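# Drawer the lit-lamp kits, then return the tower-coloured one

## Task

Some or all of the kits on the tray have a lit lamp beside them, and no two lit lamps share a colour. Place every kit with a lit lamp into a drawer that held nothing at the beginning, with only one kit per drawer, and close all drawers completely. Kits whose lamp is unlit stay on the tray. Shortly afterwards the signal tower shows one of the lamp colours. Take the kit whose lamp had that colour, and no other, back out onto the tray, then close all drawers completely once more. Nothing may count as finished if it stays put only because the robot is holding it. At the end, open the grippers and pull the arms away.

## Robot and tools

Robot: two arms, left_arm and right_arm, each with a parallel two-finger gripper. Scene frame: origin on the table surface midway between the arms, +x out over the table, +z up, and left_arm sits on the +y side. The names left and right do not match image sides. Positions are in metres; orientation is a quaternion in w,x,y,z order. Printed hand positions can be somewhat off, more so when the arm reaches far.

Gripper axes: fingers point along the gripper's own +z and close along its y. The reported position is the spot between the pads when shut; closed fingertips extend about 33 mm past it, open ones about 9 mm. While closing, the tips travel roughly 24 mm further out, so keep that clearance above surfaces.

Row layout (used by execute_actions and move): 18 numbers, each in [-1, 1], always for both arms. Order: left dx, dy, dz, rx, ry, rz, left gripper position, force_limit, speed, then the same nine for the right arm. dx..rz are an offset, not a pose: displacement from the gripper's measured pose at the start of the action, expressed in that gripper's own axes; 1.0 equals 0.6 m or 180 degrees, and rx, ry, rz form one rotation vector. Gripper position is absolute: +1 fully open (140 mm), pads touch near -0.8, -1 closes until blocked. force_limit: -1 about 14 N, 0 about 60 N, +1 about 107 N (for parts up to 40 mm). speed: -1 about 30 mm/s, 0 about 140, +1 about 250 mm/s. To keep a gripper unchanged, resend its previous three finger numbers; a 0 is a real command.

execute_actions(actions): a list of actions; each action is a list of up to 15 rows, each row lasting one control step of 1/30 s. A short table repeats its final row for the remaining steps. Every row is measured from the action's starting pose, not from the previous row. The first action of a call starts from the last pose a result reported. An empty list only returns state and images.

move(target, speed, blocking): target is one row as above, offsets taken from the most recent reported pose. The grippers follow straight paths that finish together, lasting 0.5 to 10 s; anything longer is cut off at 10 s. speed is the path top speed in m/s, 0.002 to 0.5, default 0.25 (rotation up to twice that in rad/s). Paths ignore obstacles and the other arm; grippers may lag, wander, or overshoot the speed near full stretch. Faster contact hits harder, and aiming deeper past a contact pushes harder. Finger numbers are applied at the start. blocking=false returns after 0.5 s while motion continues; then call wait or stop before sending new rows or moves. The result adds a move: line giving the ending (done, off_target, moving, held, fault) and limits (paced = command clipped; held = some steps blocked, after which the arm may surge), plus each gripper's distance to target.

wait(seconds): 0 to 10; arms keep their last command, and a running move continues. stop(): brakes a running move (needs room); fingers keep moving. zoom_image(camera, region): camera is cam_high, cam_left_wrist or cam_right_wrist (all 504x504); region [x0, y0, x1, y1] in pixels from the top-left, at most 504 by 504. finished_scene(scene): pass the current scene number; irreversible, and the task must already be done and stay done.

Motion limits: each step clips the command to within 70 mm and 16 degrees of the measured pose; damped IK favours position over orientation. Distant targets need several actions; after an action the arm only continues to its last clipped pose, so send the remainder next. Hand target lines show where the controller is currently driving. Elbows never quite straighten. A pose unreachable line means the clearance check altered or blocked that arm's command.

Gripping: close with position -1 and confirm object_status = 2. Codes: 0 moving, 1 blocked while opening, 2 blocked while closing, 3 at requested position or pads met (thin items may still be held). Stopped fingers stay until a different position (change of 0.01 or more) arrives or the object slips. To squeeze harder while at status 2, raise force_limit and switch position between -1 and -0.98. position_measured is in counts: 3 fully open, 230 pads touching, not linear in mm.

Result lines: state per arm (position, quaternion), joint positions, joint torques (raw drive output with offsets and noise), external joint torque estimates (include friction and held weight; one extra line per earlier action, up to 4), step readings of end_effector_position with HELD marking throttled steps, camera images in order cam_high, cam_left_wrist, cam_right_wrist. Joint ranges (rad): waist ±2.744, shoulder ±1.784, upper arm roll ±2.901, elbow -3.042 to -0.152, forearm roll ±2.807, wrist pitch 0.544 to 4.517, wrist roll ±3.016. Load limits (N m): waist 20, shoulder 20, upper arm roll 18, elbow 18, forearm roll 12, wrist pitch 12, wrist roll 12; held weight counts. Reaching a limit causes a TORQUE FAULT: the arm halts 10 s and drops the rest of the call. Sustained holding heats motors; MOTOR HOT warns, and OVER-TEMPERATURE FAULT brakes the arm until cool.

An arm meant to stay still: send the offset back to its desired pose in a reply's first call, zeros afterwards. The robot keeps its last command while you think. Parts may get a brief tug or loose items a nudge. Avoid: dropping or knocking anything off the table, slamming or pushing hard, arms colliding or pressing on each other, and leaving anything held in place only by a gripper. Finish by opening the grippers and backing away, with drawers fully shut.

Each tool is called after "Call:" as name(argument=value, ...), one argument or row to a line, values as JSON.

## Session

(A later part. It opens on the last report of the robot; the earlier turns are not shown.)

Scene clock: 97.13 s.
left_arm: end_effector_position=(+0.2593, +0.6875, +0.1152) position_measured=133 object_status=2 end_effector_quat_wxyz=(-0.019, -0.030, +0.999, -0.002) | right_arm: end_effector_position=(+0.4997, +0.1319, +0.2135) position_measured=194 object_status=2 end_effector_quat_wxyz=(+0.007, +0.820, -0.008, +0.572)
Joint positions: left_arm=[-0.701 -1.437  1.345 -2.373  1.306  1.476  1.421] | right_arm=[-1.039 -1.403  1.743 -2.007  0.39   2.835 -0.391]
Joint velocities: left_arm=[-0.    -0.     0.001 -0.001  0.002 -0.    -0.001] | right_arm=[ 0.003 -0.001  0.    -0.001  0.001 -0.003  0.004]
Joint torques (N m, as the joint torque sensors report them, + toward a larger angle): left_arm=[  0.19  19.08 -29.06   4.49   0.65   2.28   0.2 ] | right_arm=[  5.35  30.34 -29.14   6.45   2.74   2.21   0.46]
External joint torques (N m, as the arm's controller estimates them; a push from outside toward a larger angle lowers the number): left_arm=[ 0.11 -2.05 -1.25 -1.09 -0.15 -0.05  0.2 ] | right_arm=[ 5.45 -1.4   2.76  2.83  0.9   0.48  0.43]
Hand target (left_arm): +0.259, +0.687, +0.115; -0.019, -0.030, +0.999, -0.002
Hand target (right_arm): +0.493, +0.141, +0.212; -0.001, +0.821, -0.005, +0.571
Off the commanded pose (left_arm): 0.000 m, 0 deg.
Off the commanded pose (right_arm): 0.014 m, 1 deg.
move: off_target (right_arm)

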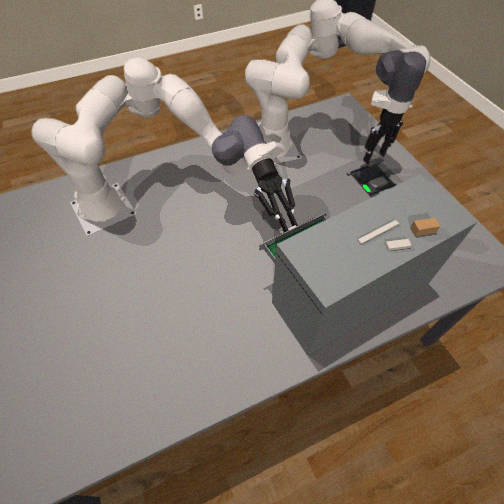

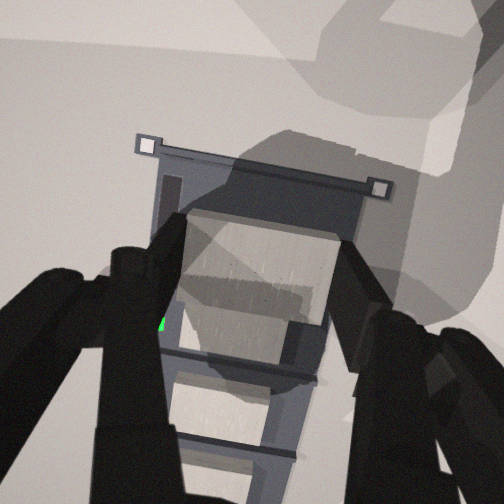

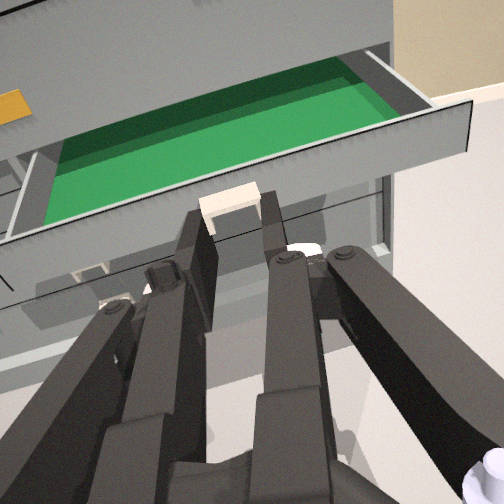

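Call:
move(
  target=[0,0,0,0,0,0,-1,0.2,0.2,0,0,0,0,0,0,-0.15,0.3,0],
)

Call:
move(
  target=[0,0,-0.3,0,0,0.02,-1,0.2,0.2,-0.03,0,-0.08,0,0,0,-0.15,0.3,0],
)

Call:
move(
  target=[-0.3,-0.35,0,0,0,0,-1,0.2,0.2,-0.05,0.55,-0.15,0,0,0,-0.15,0.3,0],
)

Call:
move(
  target=[-0.19,-0.56,0,0,0,0,-1,0.2,0.2,0,0,0,0,0,0,-0.15,0.3,0],
  speed=0.2,
)

Scene clock: 101.10 s.
left_arm: end_effector_position=(+0.2593, +0.6875, +0.1152) position_measured=133 object_status=2 end_effector_quat_wxyz=(-0.019, -0.030, +0.999, -0.002) | right_arm: end_effector_position=(+0.4997, +0.1317, +0.2135) position_measured=148 object_status=3 end_effector_quat_wxyz=(+0.007, +0.820, -0.009, +0.572)
Joint positions: left_arm=[-0.701 -1.437  1.345 -2.373  1.306  1.476  1.421] | right_arm=[-1.039 -1.404  1.742 -2.007  0.39   2.835 -0.39 ]
Joint velocities: left_arm=[ 0.001  0.001 -0.     0.     0.001 -0.001 -0.   ] | right_arm=[-0.    -0.    -0.001 -0.001  0.     0.    -0.   ]
Joint torques (N m, as the joint torque sensors report them, + toward a larger angle): left_arm=[  0.11  19.43 -28.87   5.69   0.66   2.25   0.12] | right_arm=[ -0.59  31.13 -30.52   3.28   1.71   1.71   0.1 ]
External joint torques (N m, as the arm's controller estimates them; a push from outside toward a larger angle lowers the number): left_arm=[ 0.07 -1.71 -1.06  0.11 -0.13 -0.07  0.12] | right_arm=[-0.41 -0.64  1.52 -0.28 -0.13 -0.02  0.07]
Hand target (left_arm): +0.259, +0.687, +0.115; -0.019, -0.030, +0.999, -0.002
Hand target (right_arm): +0.500, +0.132, +0.214; +0.007, +0.820, -0.008, +0.572
Off the commanded pose (left_arm): 0.000 m, 0 deg.
Off the commanded pose (right_arm): 0.000 m, 0 deg.
move: done

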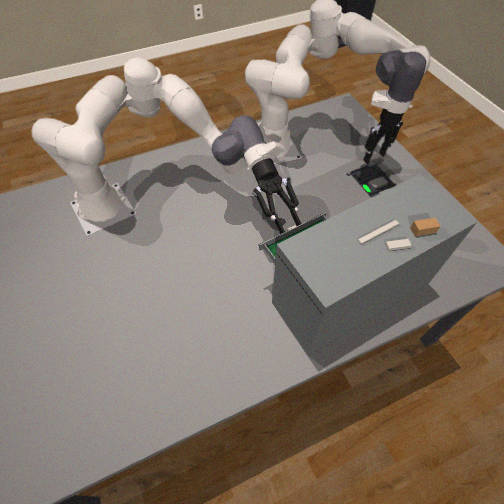

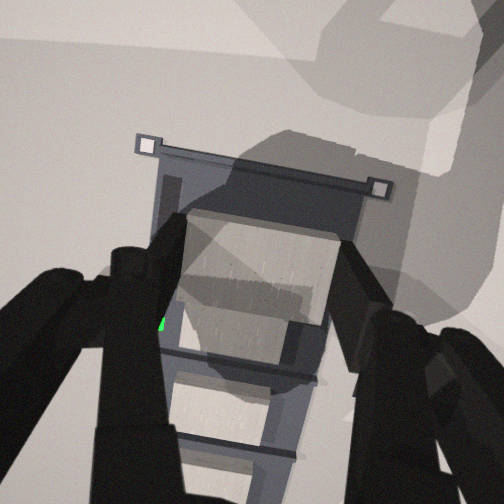

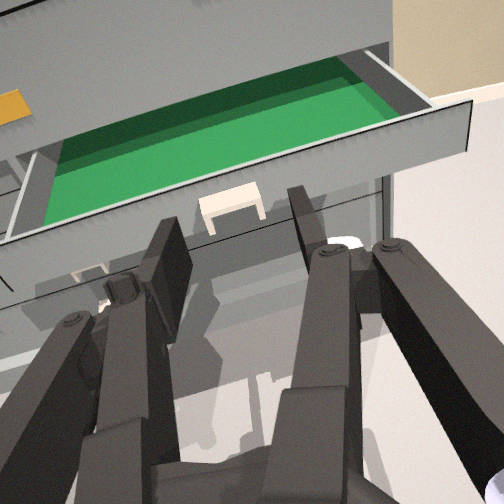

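Scene clock: 102.47 s.
left_arm: end_effector_position=(+0.2659, +0.6906, +0.2959) position_measured=133 object_status=2 end_effector_quat_wxyz=(-0.015, -0.004, +1.000, -0.003) | right_arm: end_effector_position=(+0.4480, +0.1336, +0.2106) position_measured=148 object_status=3 end_effector_quat_wxyz=(+0.010, +0.821, -0.002, +0.571)
Joint positions: left_arm=[-0.798 -1.272  1.028 -2.089  1.014  1.254  1.516] | right_arm=[-0.901 -1.418  1.728 -2.079  0.396  2.777 -0.371]
Joint velocities: left_arm=[-0.004 -0.001  0.    -0.    -0.002 -0.015  0.018] | right_arm=[-0.001  0.     0.001 -0.    -0.    -0.003  0.002]
Joint torques (N m, as the joint torque sensors report them, + toward a larger angle): left_arm=[ -1.23  21.03 -28.44  11.4   -0.54   1.87   0.31] | right_arm=[  0.45  27.92 -32.14   0.75   2.69   1.1    0.51]
External joint torques (N m, as the arm's controller estimates them; a push from outside toward a larger angle lowers the number): left_arm=[-1.18 -1.52 -2.46  1.48 -1.3  -0.49  0.31] | right_arm=[ 0.56 -1.72 -0.41 -2.16  1.02 -0.56  0.49]
Hand target (left_arm): +0.265, +0.689, +0.297; -0.016, +0.002, +1.000, -0.005
Hand target (right_arm): +0.449, +0.132, +0.212; +0.008, +0.821, -0.008, +0.571
Off the commanded pose (left_arm): 0.002 m, 1 deg.
Off the commanded pose (right_arm): 0.003 m, 1 deg.
move: done

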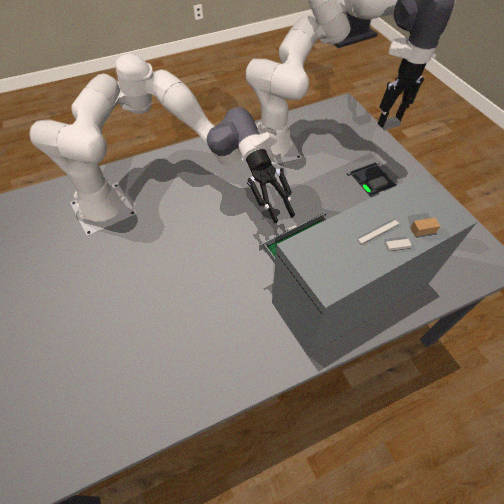

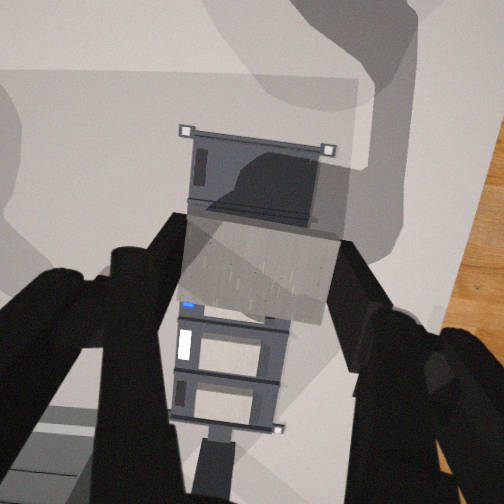

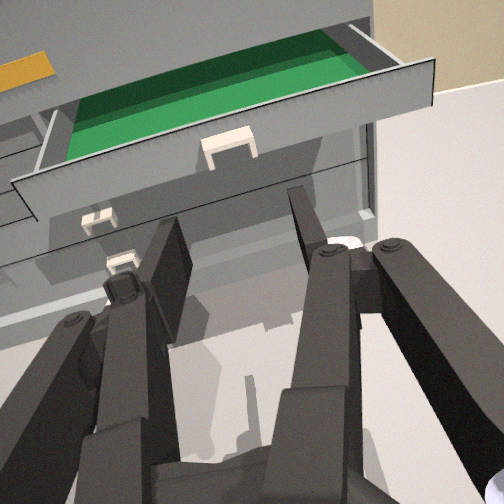

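Scene clock: 105.93 s.
left_arm: end_effector_position=(+0.4465, +0.4771, +0.2980) position_measured=133 object_status=2 end_effector_quat_wxyz=(-0.009, +0.002, +1.000, -0.001) | right_arm: end_effector_position=(+0.3539, -0.1941, +0.2166) position_measured=148 object_status=3 end_effector_quat_wxyz=(+0.005, +0.821, -0.007, +0.571)
Joint positions: left_arm=[-1.354 -0.965  1.199 -1.941  0.866  1.484  1.142] | right_arm=[-0.09  -1.546  1.967 -3.054  1.497  2.807 -1.072]
Joint velocities: left_arm=[ 0.    -0.     0.     0.     0.001  0.     0.   ] | right_arm=[ 0.019 -0.043  0.016  0.001  0.049 -0.043 -0.063]
Joint torques (N m, as the joint torque sensors report them, + toward a larger angle): left_arm=[ -0.75  17.72 -25.67  15.64   0.     2.75  -0.01] | right_arm=[  0.5    9.43 -13.54 -11.18   2.48   2.5   -0.2 ]
External joint torques (N m, as the arm's controller estimates them; a push from outside toward a larger angle lowers the number): left_arm=[-0.78 -2.18 -1.04  1.04 -0.78  0.35 -0.01] | right_arm=[ 0.57 -1.75  2.41 -2.29  1.   -0.39 -0.23]
Hand target (left_arm): +0.448, +0.476, +0.299; -0.008, -0.000, +1.000, -0.003
Hand target (right_arm): +0.354, -0.196, +0.215; +0.012, +0.822, +0.001, +0.569
Off the commanded pose (left_arm): 0.008 m, 1 deg.
Off the commanded pose (right_arm): 0.006 m, 1 deg.
joint sent to its limit (right arm) — the command would take joint 4 (elbow) past its lower limit, so that joint was sent only as far as its limit.
move: off_target (left_arm, right_arm)

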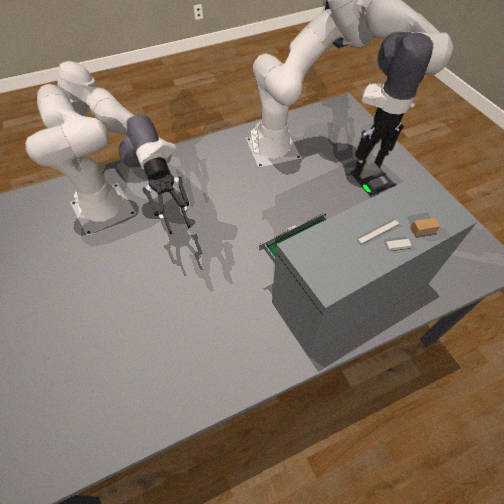

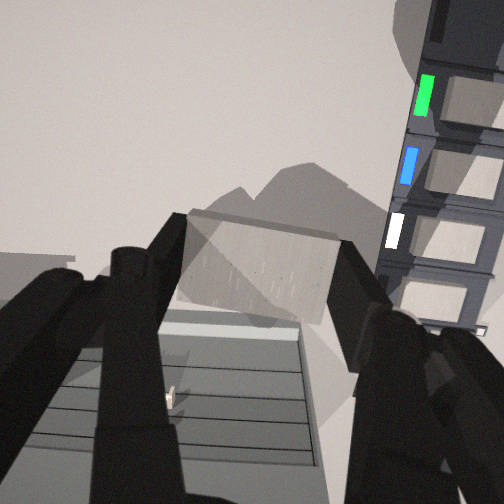

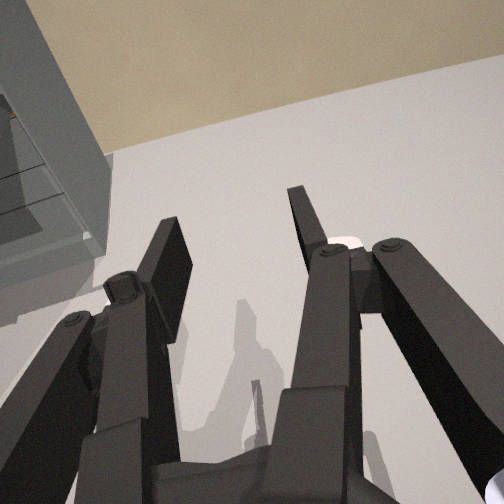

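Scene clock: 108.33 s.
left_arm: end_effector_position=(+0.5563, +0.1359, +0.3073) position_measured=133 object_status=2 end_effector_quat_wxyz=(-0.001, +0.008, +1.000, -0.008) | right_arm: end_effector_position=(+0.3539, -0.1941, +0.2166) position_measured=148 object_status=3 end_effector_quat_wxyz=(+0.005, +0.821, -0.007, +0.571)
Joint positions: left_arm=[-2.419 -0.767  1.705 -1.398  0.746  1.547  0.819] | right_arm=[-0.09  -1.546  1.967 -3.054  1.497  2.807 -1.072]
Joint velocities: left_arm=[-0.006  0.    -0.     0.001  0.    -0.007 -0.014] | right_arm=[-0.001  0.002 -0.001  0.    -0.001 -0.     0.   ]
Joint torques (N m, as the joint torque sensors report them, + toward a larger angle): left_arm=[ -1.86  31.69 -21.3   18.33  -0.51   2.04   0.02] | right_arm=[ -0.73  10.58 -14.97  -9.93   1.4    2.77   0.11]
External joint torques (N m, as the arm's controller estimates them; a push from outside toward a larger angle lowers the number): left_arm=[-1.78 -2.77 -0.73  1.46 -1.27 -0.43  0.02] | right_arm=[-0.69 -0.44  0.93 -1.04 -0.09 -0.12  0.09]
Hand target (left_arm): +0.555, +0.135, +0.308; -0.004, +0.004, +1.000, -0.009
Hand target (right_arm): +0.354, -0.194, +0.217; +0.005, +0.821, -0.007, +0.571
Off the commanded pose (left_arm): 0.012 m, 1 deg.
Off the commanded pose (right_arm): 0.000 m, 0 deg.
move: off_target (left_arm)

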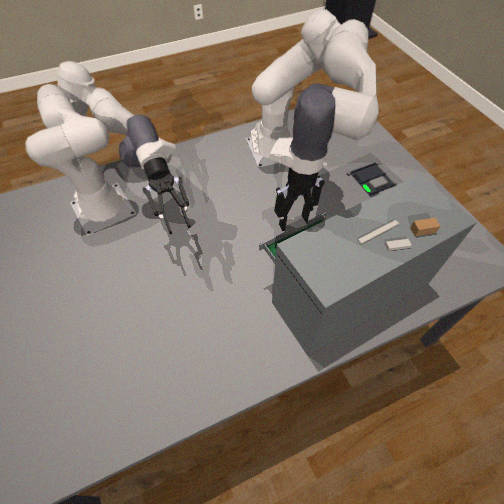

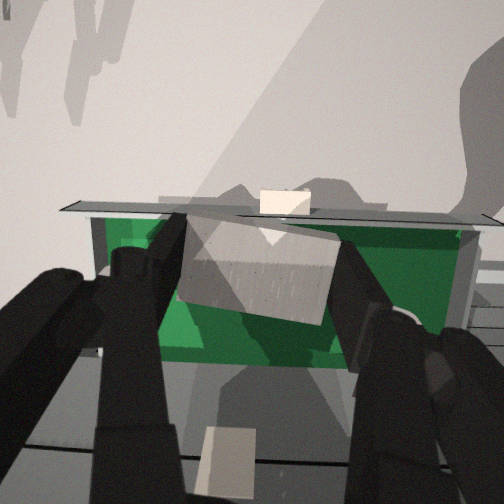

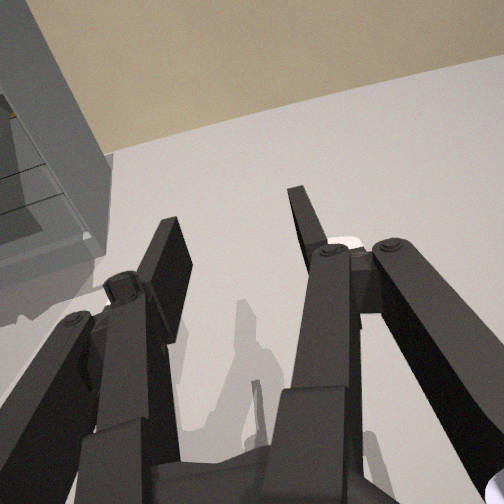

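Call:
move(
  target=[-0.045,0,0.06,0,0,0,-1,0.2,0.2,0,0,0,0,0,0,-0.15,0.3,0],
  speed=0.05,
)

Scene clock: 112.03 s.
left_arm: end_effector_position=(+0.5804, +0.1351, +0.2707) position_measured=133 object_status=2 end_effector_quat_wxyz=(-0.005, +0.004, +1.000, -0.008) | right_arm: end_effector_position=(+0.3539, -0.1941, +0.2166) position_measured=148 object_status=3 end_effector_quat_wxyz=(+0.005, +0.821, -0.007, +0.571)
Joint positions: left_arm=[-2.489 -0.833  1.779 -1.352  0.791  1.577  0.828] | right_arm=[-0.09  -1.546  1.967 -3.054  1.497  2.807 -1.072]
Joint velocities: left_arm=[-0.003 -0.     0.001  0.003  0.003  0.006  0.007] | right_arm=[ 0.001  0.     0.     0.001  0.001 -0.    -0.001]
Joint torques (N m, as the joint torque sensors report them, + toward a larger angle): left_arm=[ -0.83  35.85 -22.14  16.55   1.63   2.79   0.31] | right_arm=[ -0.49  10.62 -15.13  -9.77   1.43   2.75   0.14]
External joint torques (N m, as the arm's controller estimates them; a push from outside toward a larger angle lowers the number): left_arm=[-0.87 -2.41 -1.07  0.3   0.89  0.34  0.31] | right_arm=[-0.51 -0.4   0.73 -0.94 -0.05 -0.13  0.11]
Hand target (left_arm): +0.583, +0.135, +0.271; -0.001, +0.007, +1.000, -0.008
Hand target (right_arm): +0.354, -0.194, +0.217; +0.005, +0.821, -0.007, +0.571
Off the commanded pose (left_arm): 0.003 m, 1 deg.
Off the commanded pose (right_arm): 0.000 m, 0 deg.
move: done

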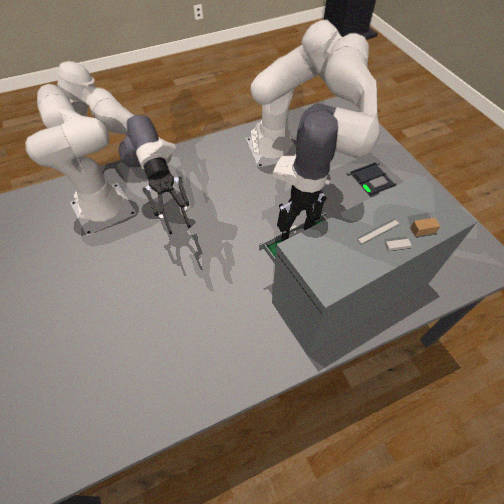

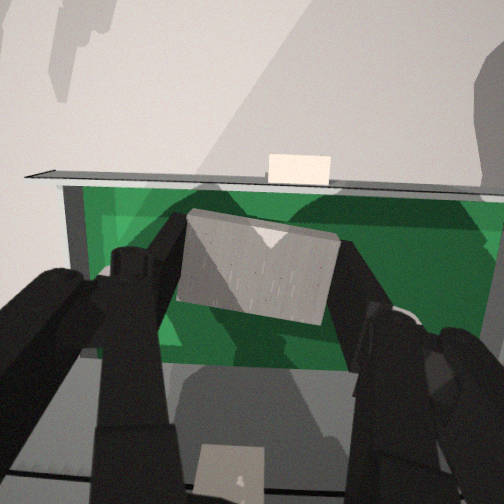

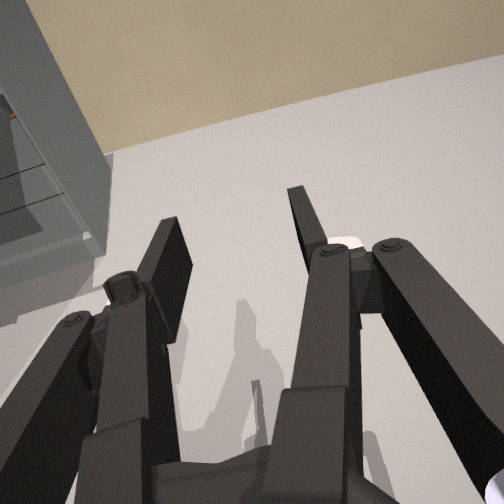

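Call:
move(
  target=[-0.008,0,0.055,0,0,0,-1,0.2,0.2,0,0,0,0,0,0,-0.15,0.3,0],
  speed=0.02,
)

Scene clock: 115.33 s.
left_arm: end_effector_position=(+0.5872, +0.1322, +0.2501) position_measured=133 object_status=2 end_effector_quat_wxyz=(+0.002, +0.006, +1.000, -0.011) | right_arm: end_effector_position=(+0.3539, -0.1941, +0.2166) position_measured=148 object_status=3 end_effector_quat_wxyz=(+0.005, +0.821, -0.007, +0.571)
Joint positions: left_arm=[-2.485 -0.844  1.801 -1.389  0.803  1.637  0.824] | right_arm=[-0.09  -1.546  1.967 -3.054  1.497  2.807 -1.072]
Joint velocities: left_arm=[ 0.002 -0.     0.001 -0.     0.006  0.008 -0.002] | right_arm=[ 0.    -0.001  0.    -0.    -0.001 -0.    -0.001]
Joint torques (N m, as the joint torque sensors report them, + toward a larger angle): left_arm=[ -0.25  29.76 -16.51   9.62   1.3    2.78  -0.05] | right_arm=[ -0.4   10.54 -15.03  -9.84   1.4    2.75   0.14]
External joint torques (N m, as the arm's controller estimates them; a push from outside toward a larger angle lowers the number): left_arm=[-0.31 -8.74  5.02 -6.89  0.54  0.29 -0.05] | right_arm=[-0.36 -0.42  0.85 -0.88 -0.09 -0.14  0.11]
Hand target (left_arm): +0.585, +0.134, +0.238; -0.005, +0.005, +1.000, -0.008
Hand target (right_arm): +0.354, -0.194, +0.217; +0.005, +0.821, -0.007, +0.571
Off the commanded pose (left_arm): 0.013 m, 1 deg.
Off the commanded pose (right_arm): 0.000 m, 0 deg.
move: off_target (left_arm)

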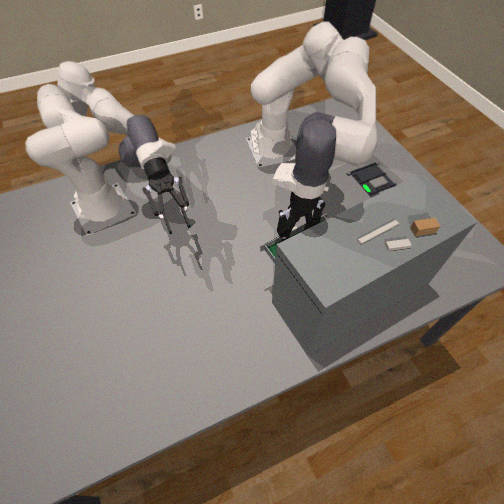

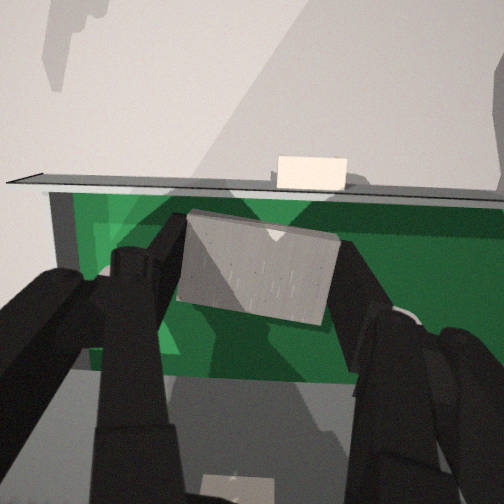

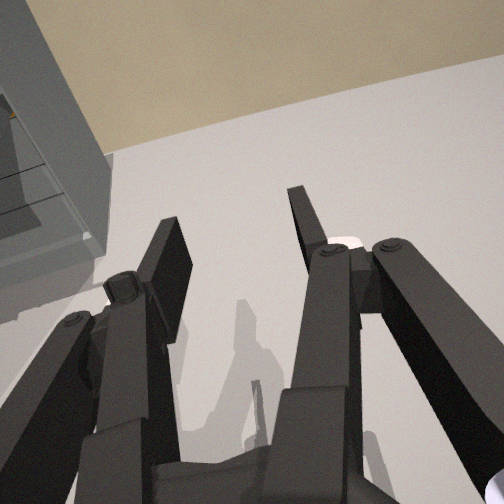

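Call:
move(
  target=[-0.02,0,-0.012,0,0,0,-1,0.2,0.2,0,0,0,0,0,0,-0.15,0.3,0],
  speed=0.02,
)

Call:
move(
  target=[0,0,0.035,0,0,0,-1,0.2,0.2,0,0,0,0,0,0,-0.15,0.3,0],
  speed=0.015,
)

Scene clock: 118.67 s.
left_arm: end_effector_position=(+0.5989, +0.1312, +0.2581) position_measured=133 object_status=2 end_effector_quat_wxyz=(+0.003, +0.002, +1.000, -0.014) | right_arm: end_effector_position=(+0.3539, -0.1941, +0.2166) position_measured=148 object_status=3 end_effector_quat_wxyz=(+0.005, +0.821, -0.007, +0.571)
Joint positions: left_arm=[-2.532 -0.856  1.825 -1.312  0.804  1.61   0.84 ] | right_arm=[-0.09  -1.546  1.967 -3.054  1.497  2.807 -1.072]
Joint velocities: left_arm=[-0.009 -0.     0.007  0.011 -0.002 -0.014  0.017] | right_arm=[-0.     0.001  0.    -0.     0.     0.     0.001]
Joint torques (N m, as the joint torque sensors report them, + toward a larger angle): left_arm=[ -0.69  36.71 -21.5   16.31   1.3    2.03   0.22] | right_arm=[ -0.47  10.75 -14.75  -9.74   1.43   2.77   0.11]
External joint torques (N m, as the arm's controller estimates them; a push from outside toward a larger angle lowers the number): left_arm=[-0.62 -3.61 -0.49  0.19  0.56 -0.46  0.22] | right_arm=[-0.5  -0.28  1.12 -0.9  -0.06 -0.11  0.08]
Hand target (left_arm): +0.599, +0.132, +0.257; +0.002, +0.006, +1.000, -0.011
Hand target (right_arm): +0.354, -0.194, +0.217; +0.005, +0.821, -0.007, +0.571
Off the commanded pose (left_arm): 0.001 m, 1 deg.
Off the commanded pose (right_arm): 0.000 m, 0 deg.
move: done

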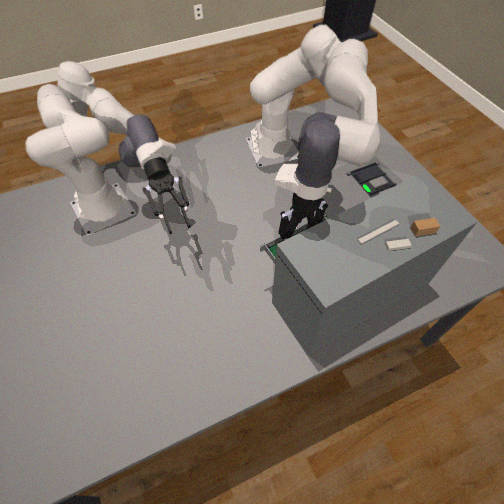

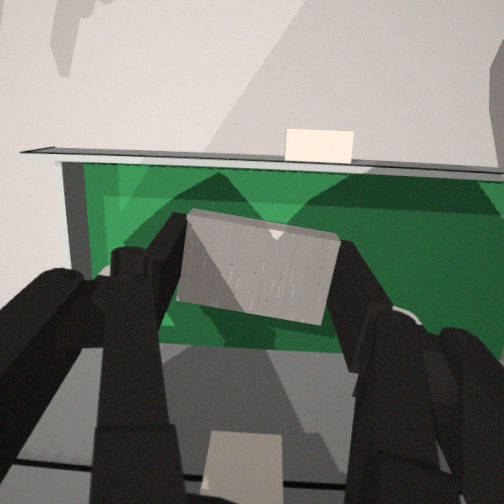

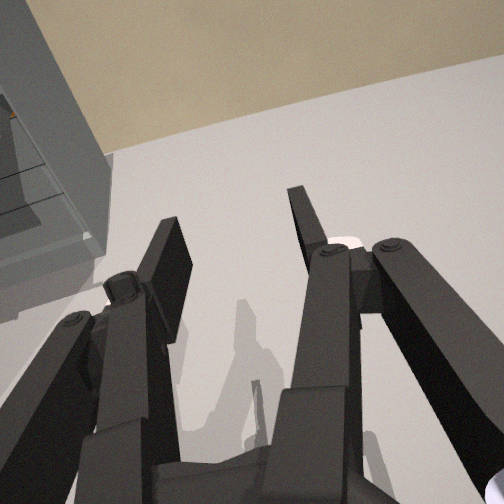

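Scene clock: 120.30 s.
left_arm: end_effector_position=(+0.6022, +0.1296, +0.2503) position_measured=133 object_status=2 end_effector_quat_wxyz=(+0.011, +0.002, +1.000, -0.016) | right_arm: end_effector_position=(+0.3539, -0.1941, +0.2166) position_measured=148 object_status=3 end_effector_quat_wxyz=(+0.005, +0.821, -0.007, +0.571)
Joint positions: left_arm=[-2.518 -0.856  1.829 -1.344  0.81   1.649  0.834] | right_arm=[-0.09  -1.546  1.967 -3.054  1.497  2.807 -1.072]
Joint velocities: left_arm=[ 0.002  0.001 -0.002 -0.002  0.004  0.007 -0.004] | right_arm=[ 0.001  0.001 -0.     0.001 -0.001  0.     0.002]
Joint torques (N m, as the joint torque sensors report them, + toward a larger angle): left_arm=[  0.28  30.09 -17.54   9.21   1.2    2.97  -0.06] | right_arm=[ -0.31  10.8  -14.85  -9.99   1.4    2.77   0.13]
External joint torques (N m, as the arm's controller estimates them; a push from outside toward a larger angle lowers the number): left_arm=[ 0.35 -9.95  3.79 -7.2   0.43  0.42 -0.06] | right_arm=[-0.35 -0.24  1.04 -1.14 -0.09 -0.12  0.11]
Hand target (left_arm): +0.599, +0.130, +0.237; +0.003, +0.002, +1.000, -0.013
Hand target (right_arm): +0.354, -0.194, +0.217; +0.005, +0.821, -0.007, +0.571
Off the commanded pose (left_arm): 0.014 m, 1 deg.
Off the commanded pose (right_arm): 0.000 m, 0 deg.
move: off_target (left_arm)

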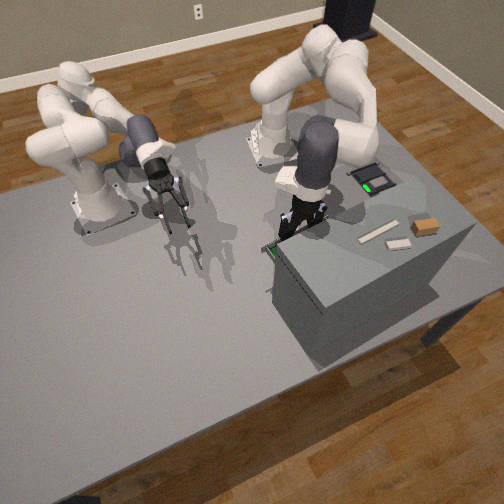

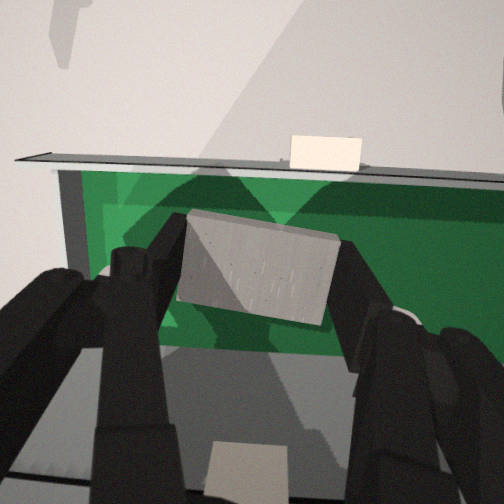

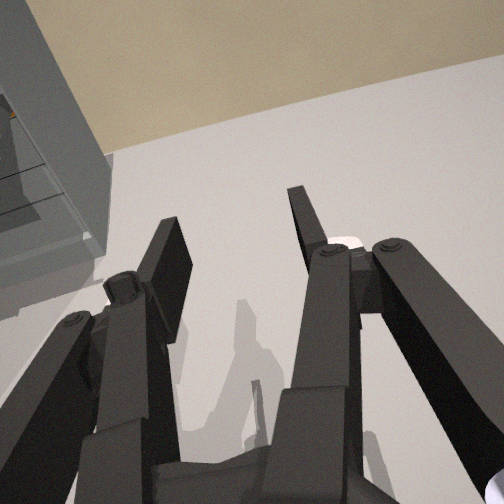

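Call:
move(
  target=[0,0,-0.006,0,0,0,0.25,0.2,0.2,0,0,0,0,0,0,-0.15,0.3,0],
)

Call:
move(
  target=[0.03,0,-0.09,0,0,0,0.25,0.2,0.2,0,0,0,0,0,0,-0.15,0.3,0],
  speed=0.1,
)

Call:
move(
  target=[0.25,0.5,0,0,0,0,0.25,0.2,0.2,0,0,0,0,0,0,-0.15,0.3,0],
)

Call:
move(
  target=[0.2,0.42,0.2,0,0,0,0.25,0.2,0.2,0.058,-0.545,0.16,0,0,0,-0.15,0.3,0],
)

Scene clock: 122.90 s.
left_arm: end_effector_position=(+0.6031, +0.1313, +0.2524) position_measured=98 object_status=3 end_effector_quat_wxyz=(+0.012, +0.000, +1.000, -0.016) | right_arm: end_effector_position=(+0.3539, -0.1941, +0.2166) position_measured=148 object_status=3 end_effector_quat_wxyz=(+0.005, +0.821, -0.007, +0.571)
Joint positions: left_arm=[-2.518 -0.854  1.828 -1.339  0.811  1.646  0.833] | right_arm=[-0.09  -1.546  1.967 -3.054  1.497  2.807 -1.072]
Joint velocities: left_arm=[ 0.001 -0.    -0.001  0.001 -0.001 -0.004  0.   ] | right_arm=[-0.     0.    -0.001  0.     0.001 -0.    -0.001]
Joint torques (N m, as the joint torque sensors report them, + toward a larger angle): left_arm=[ -1.04  38.51 -23.48  17.39   0.1    1.98   0.17] | right_arm=[ -0.52  10.69 -15.16  -9.72   1.46   2.77   0.17]
External joint torques (N m, as the arm's controller estimates them; a push from outside toward a larger angle lowers the number): left_arm=[-1.12 -1.6  -2.24  0.9  -0.68 -0.57  0.18] | right_arm=[-0.48 -0.29  0.73 -0.83 -0.03 -0.12  0.15]
Hand target (left_arm): +0.602, +0.130, +0.254; +0.011, +0.002, +1.000, -0.016
Hand target (right_arm): +0.354, -0.194, +0.217; +0.005, +0.821, -0.007, +0.571
Off the commanded pose (left_arm): 0.002 m, 0 deg.
Off the commanded pose (right_arm): 0.000 m, 0 deg.
move: done

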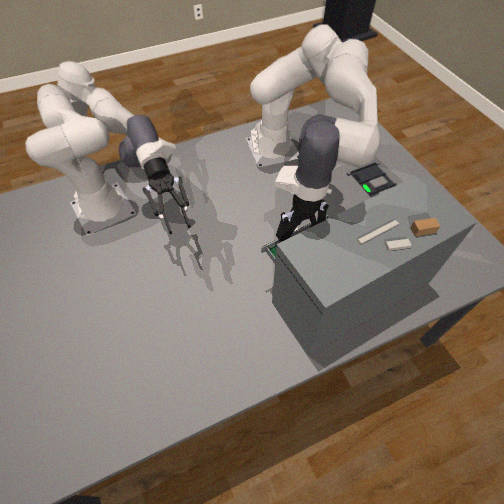

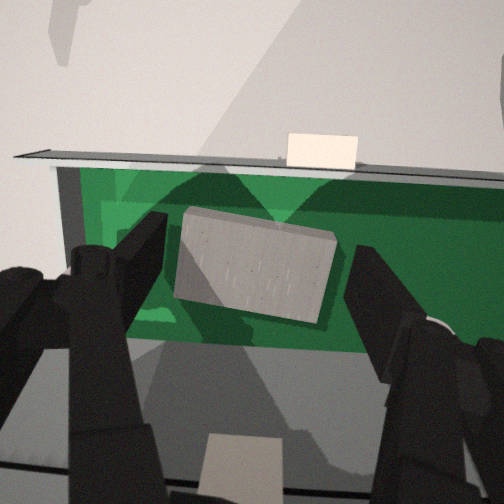

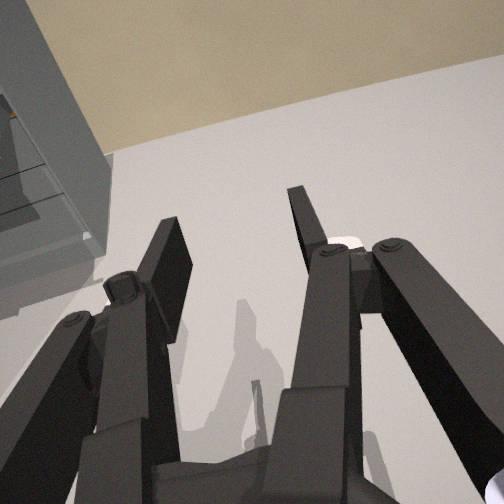

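Scene clock: 124.00 s.
left_arm: end_effector_position=(+0.5849, +0.1327, +0.3050) position_measured=98 object_status=3 end_effector_quat_wxyz=(+0.014, -0.001, +1.000, -0.014) | right_arm: end_effector_position=(+0.3539, -0.1941, +0.2166) position_measured=148 object_status=3 end_effector_quat_wxyz=(+0.005, +0.821, -0.007, +0.571)
Joint positions: left_arm=[-2.49  -0.789  1.769 -1.317  0.767  1.568  0.835] | right_arm=[-0.09  -1.546  1.967 -3.054  1.497  2.807 -1.072]
Joint velocities: left_arm=[-0.001  0.002 -0.001 -0.     0.    -0.01  -0.001] | right_arm=[ 0.001  0.001 -0.     0.    -0.001 -0.     0.001]
Joint torques (N m, as the joint torque sensors report them, + toward a larger angle): left_arm=[  2.19  34.9  -23.46  17.9   -0.37   2.04   0.26] | right_arm=[ -0.65  10.67 -15.    -9.74   1.4    2.79   0.15]
External joint torques (N m, as the arm's controller estimates them; a push from outside toward a larger angle lowers the number): left_arm=[ 2.26 -2.59 -3.38  1.22 -1.16 -0.5   0.26] | right_arm=[-0.7  -0.34  0.86 -0.93 -0.07 -0.1   0.12]
Hand target (left_arm): +0.584, +0.134, +0.306; +0.012, +0.000, +1.000, -0.016
Hand target (right_arm): +0.354, -0.194, +0.217; +0.005, +0.821, -0.007, +0.571
Off the commanded pose (left_arm): 0.001 m, 0 deg.
Off the commanded pose (right_arm): 0.000 m, 0 deg.
move: done

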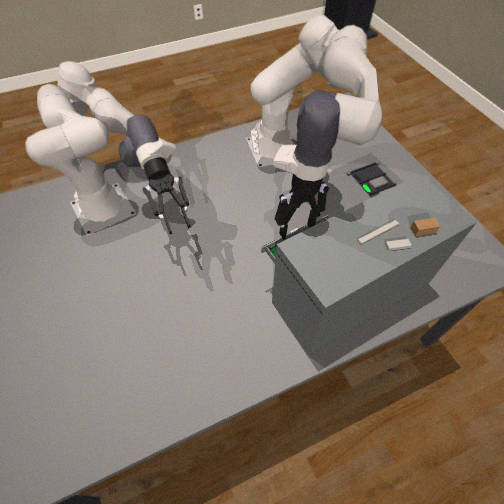

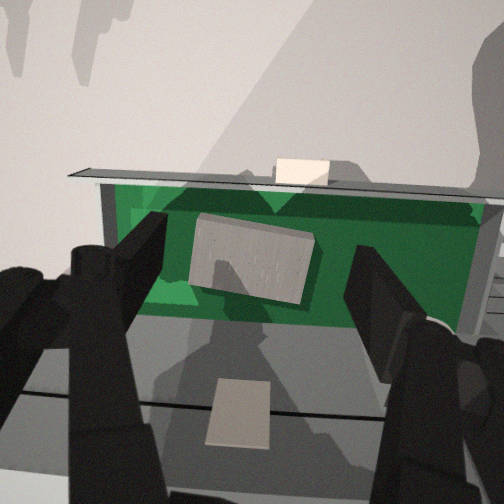

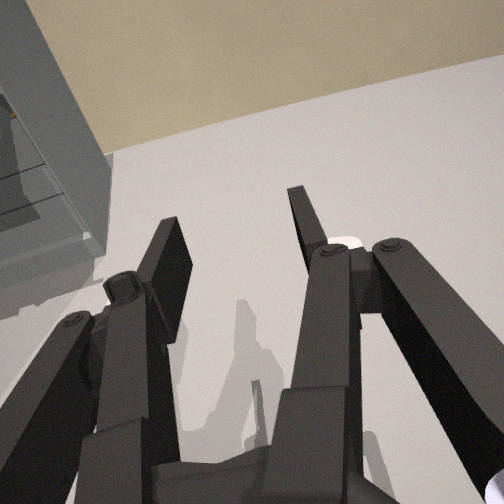

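Scene clock: 126.03 s.
left_arm: end_effector_position=(+0.4394, +0.4371, +0.2883) position_measured=98 object_status=3 end_effector_quat_wxyz=(+0.010, -0.009, +1.000, -0.009) | right_arm: end_effector_position=(+0.3539, -0.1941, +0.2166) position_measured=148 object_status=3 end_effector_quat_wxyz=(+0.005, +0.821, -0.007, +0.571)
Joint positions: left_arm=[-1.313 -0.957  1.16  -2.055  0.842  1.576  1.052] | right_arm=[-0.09  -1.546  1.967 -3.054  1.497  2.807 -1.072]
Joint velocities: left_arm=[ 0.    -0.001  0.001 -0.    -0.001 -0.002  0.03 ] | right_arm=[-0.001 -0.     0.     0.001 -0.001  0.     0.003]
Joint torques (N m, as the joint torque sensors report them, + toward a larger angle): left_arm=[  0.84  14.96 -26.47  12.96   1.69   1.97   0.32] | right_arm=[ -0.55  10.71 -14.99  -9.74   1.42   2.76   0.13]
External joint torques (N m, as the arm's controller estimates them; a push from outside toward a larger angle lowers the number): left_arm=[ 0.79 -1.83 -2.64 -2.58  0.91 -0.53  0.32] | right_arm=[-0.51 -0.27  0.87 -0.87 -0.07 -0.13  0.11]
Hand target (left_arm): +0.438, +0.438, +0.288; +0.010, -0.002, +1.000, -0.006
Hand target (right_arm): +0.354, -0.194, +0.217; +0.005, +0.821, -0.007, +0.571
Off the commanded pose (left_arm): 0.008 m, 1 deg.
Off the commanded pose (right_arm): 0.000 m, 0 deg.
move: off_target (left_arm)

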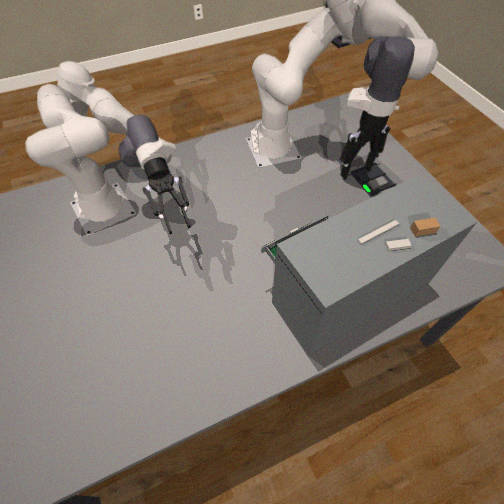

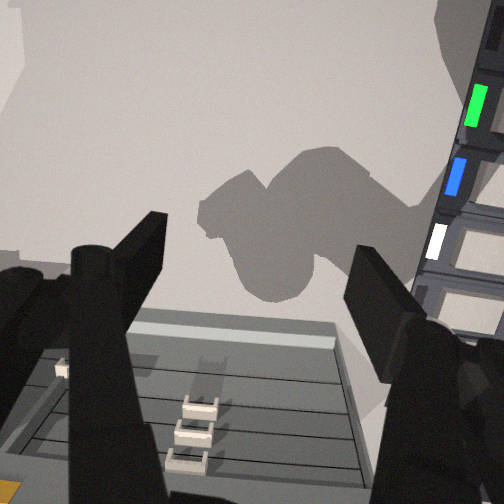

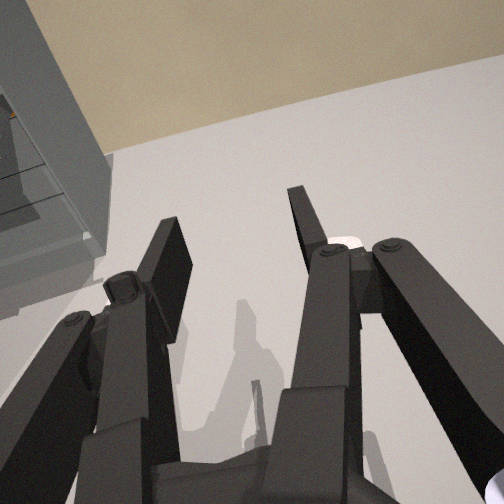

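Scene clock: 128.30 s.
left_arm: end_effector_position=(+0.3152, +0.6871, +0.1559) position_measured=98 object_status=3 end_effector_quat_wxyz=(+0.003, -0.017, +1.000, -0.008) | right_arm: end_effector_position=(+0.4580, +0.1337, +0.2209) position_measured=148 object_status=3 end_effector_quat_wxyz=(+0.004, +0.821, -0.005, +0.571)
Joint positions: left_arm=[-0.818 -1.294  1.325 -2.241  1.188  1.564  1.449] | right_arm=[-0.901 -1.767  1.601 -2.007  1.02   2.574 -0.77 ]
Joint velocities: left_arm=[ 0.001 -0.001  0.     0.001 -0.002  0.001  0.027] | right_arm=[-0.002 -0.001 -0.001  0.001 -0.007 -0.004  0.039]
Joint torques (N m, as the joint torque sensors report them, + toward a larger angle): left_arm=[  1.11  19.87 -29.39   8.77   1.49   2.18   0.25] | right_arm=[ -1.82  27.98 -32.54  -4.93   0.07   2.07   0.52]
External joint torques (N m, as the arm's controller estimates them; a push from outside toward a larger angle lowers the number): left_arm=[ 0.97 -2.17 -1.17  0.31  0.71 -0.25  0.26] | right_arm=[-1.78 -1.67 -0.34  0.11 -1.12 -0.4   0.49]
Hand target (left_arm): +0.314, +0.689, +0.156; +0.002, -0.012, +1.000, -0.006
Hand target (right_arm): +0.459, +0.134, +0.222; +0.001, +0.820, -0.011, +0.572
Off the commanded pose (left_arm): 0.006 m, 1 deg.
Off the commanded pose (right_arm): 0.007 m, 0 deg.
joint sent to its limit (right arm) — the command would take joint 2 (shoulder) past its lower limit, so that joint was sent only as far as its limit.
move: off_target (left_arm, right_arm)

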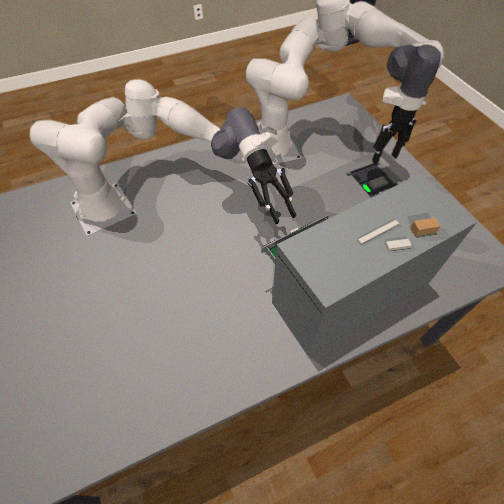

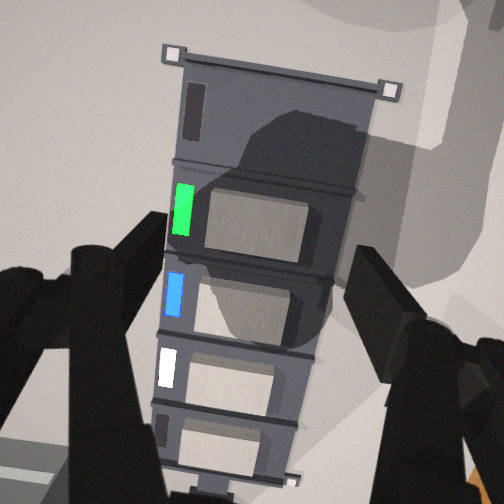

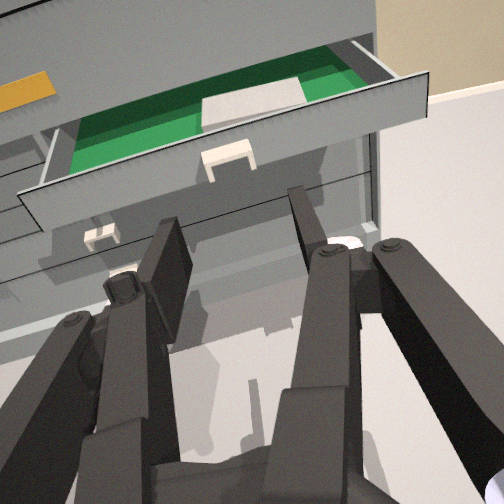

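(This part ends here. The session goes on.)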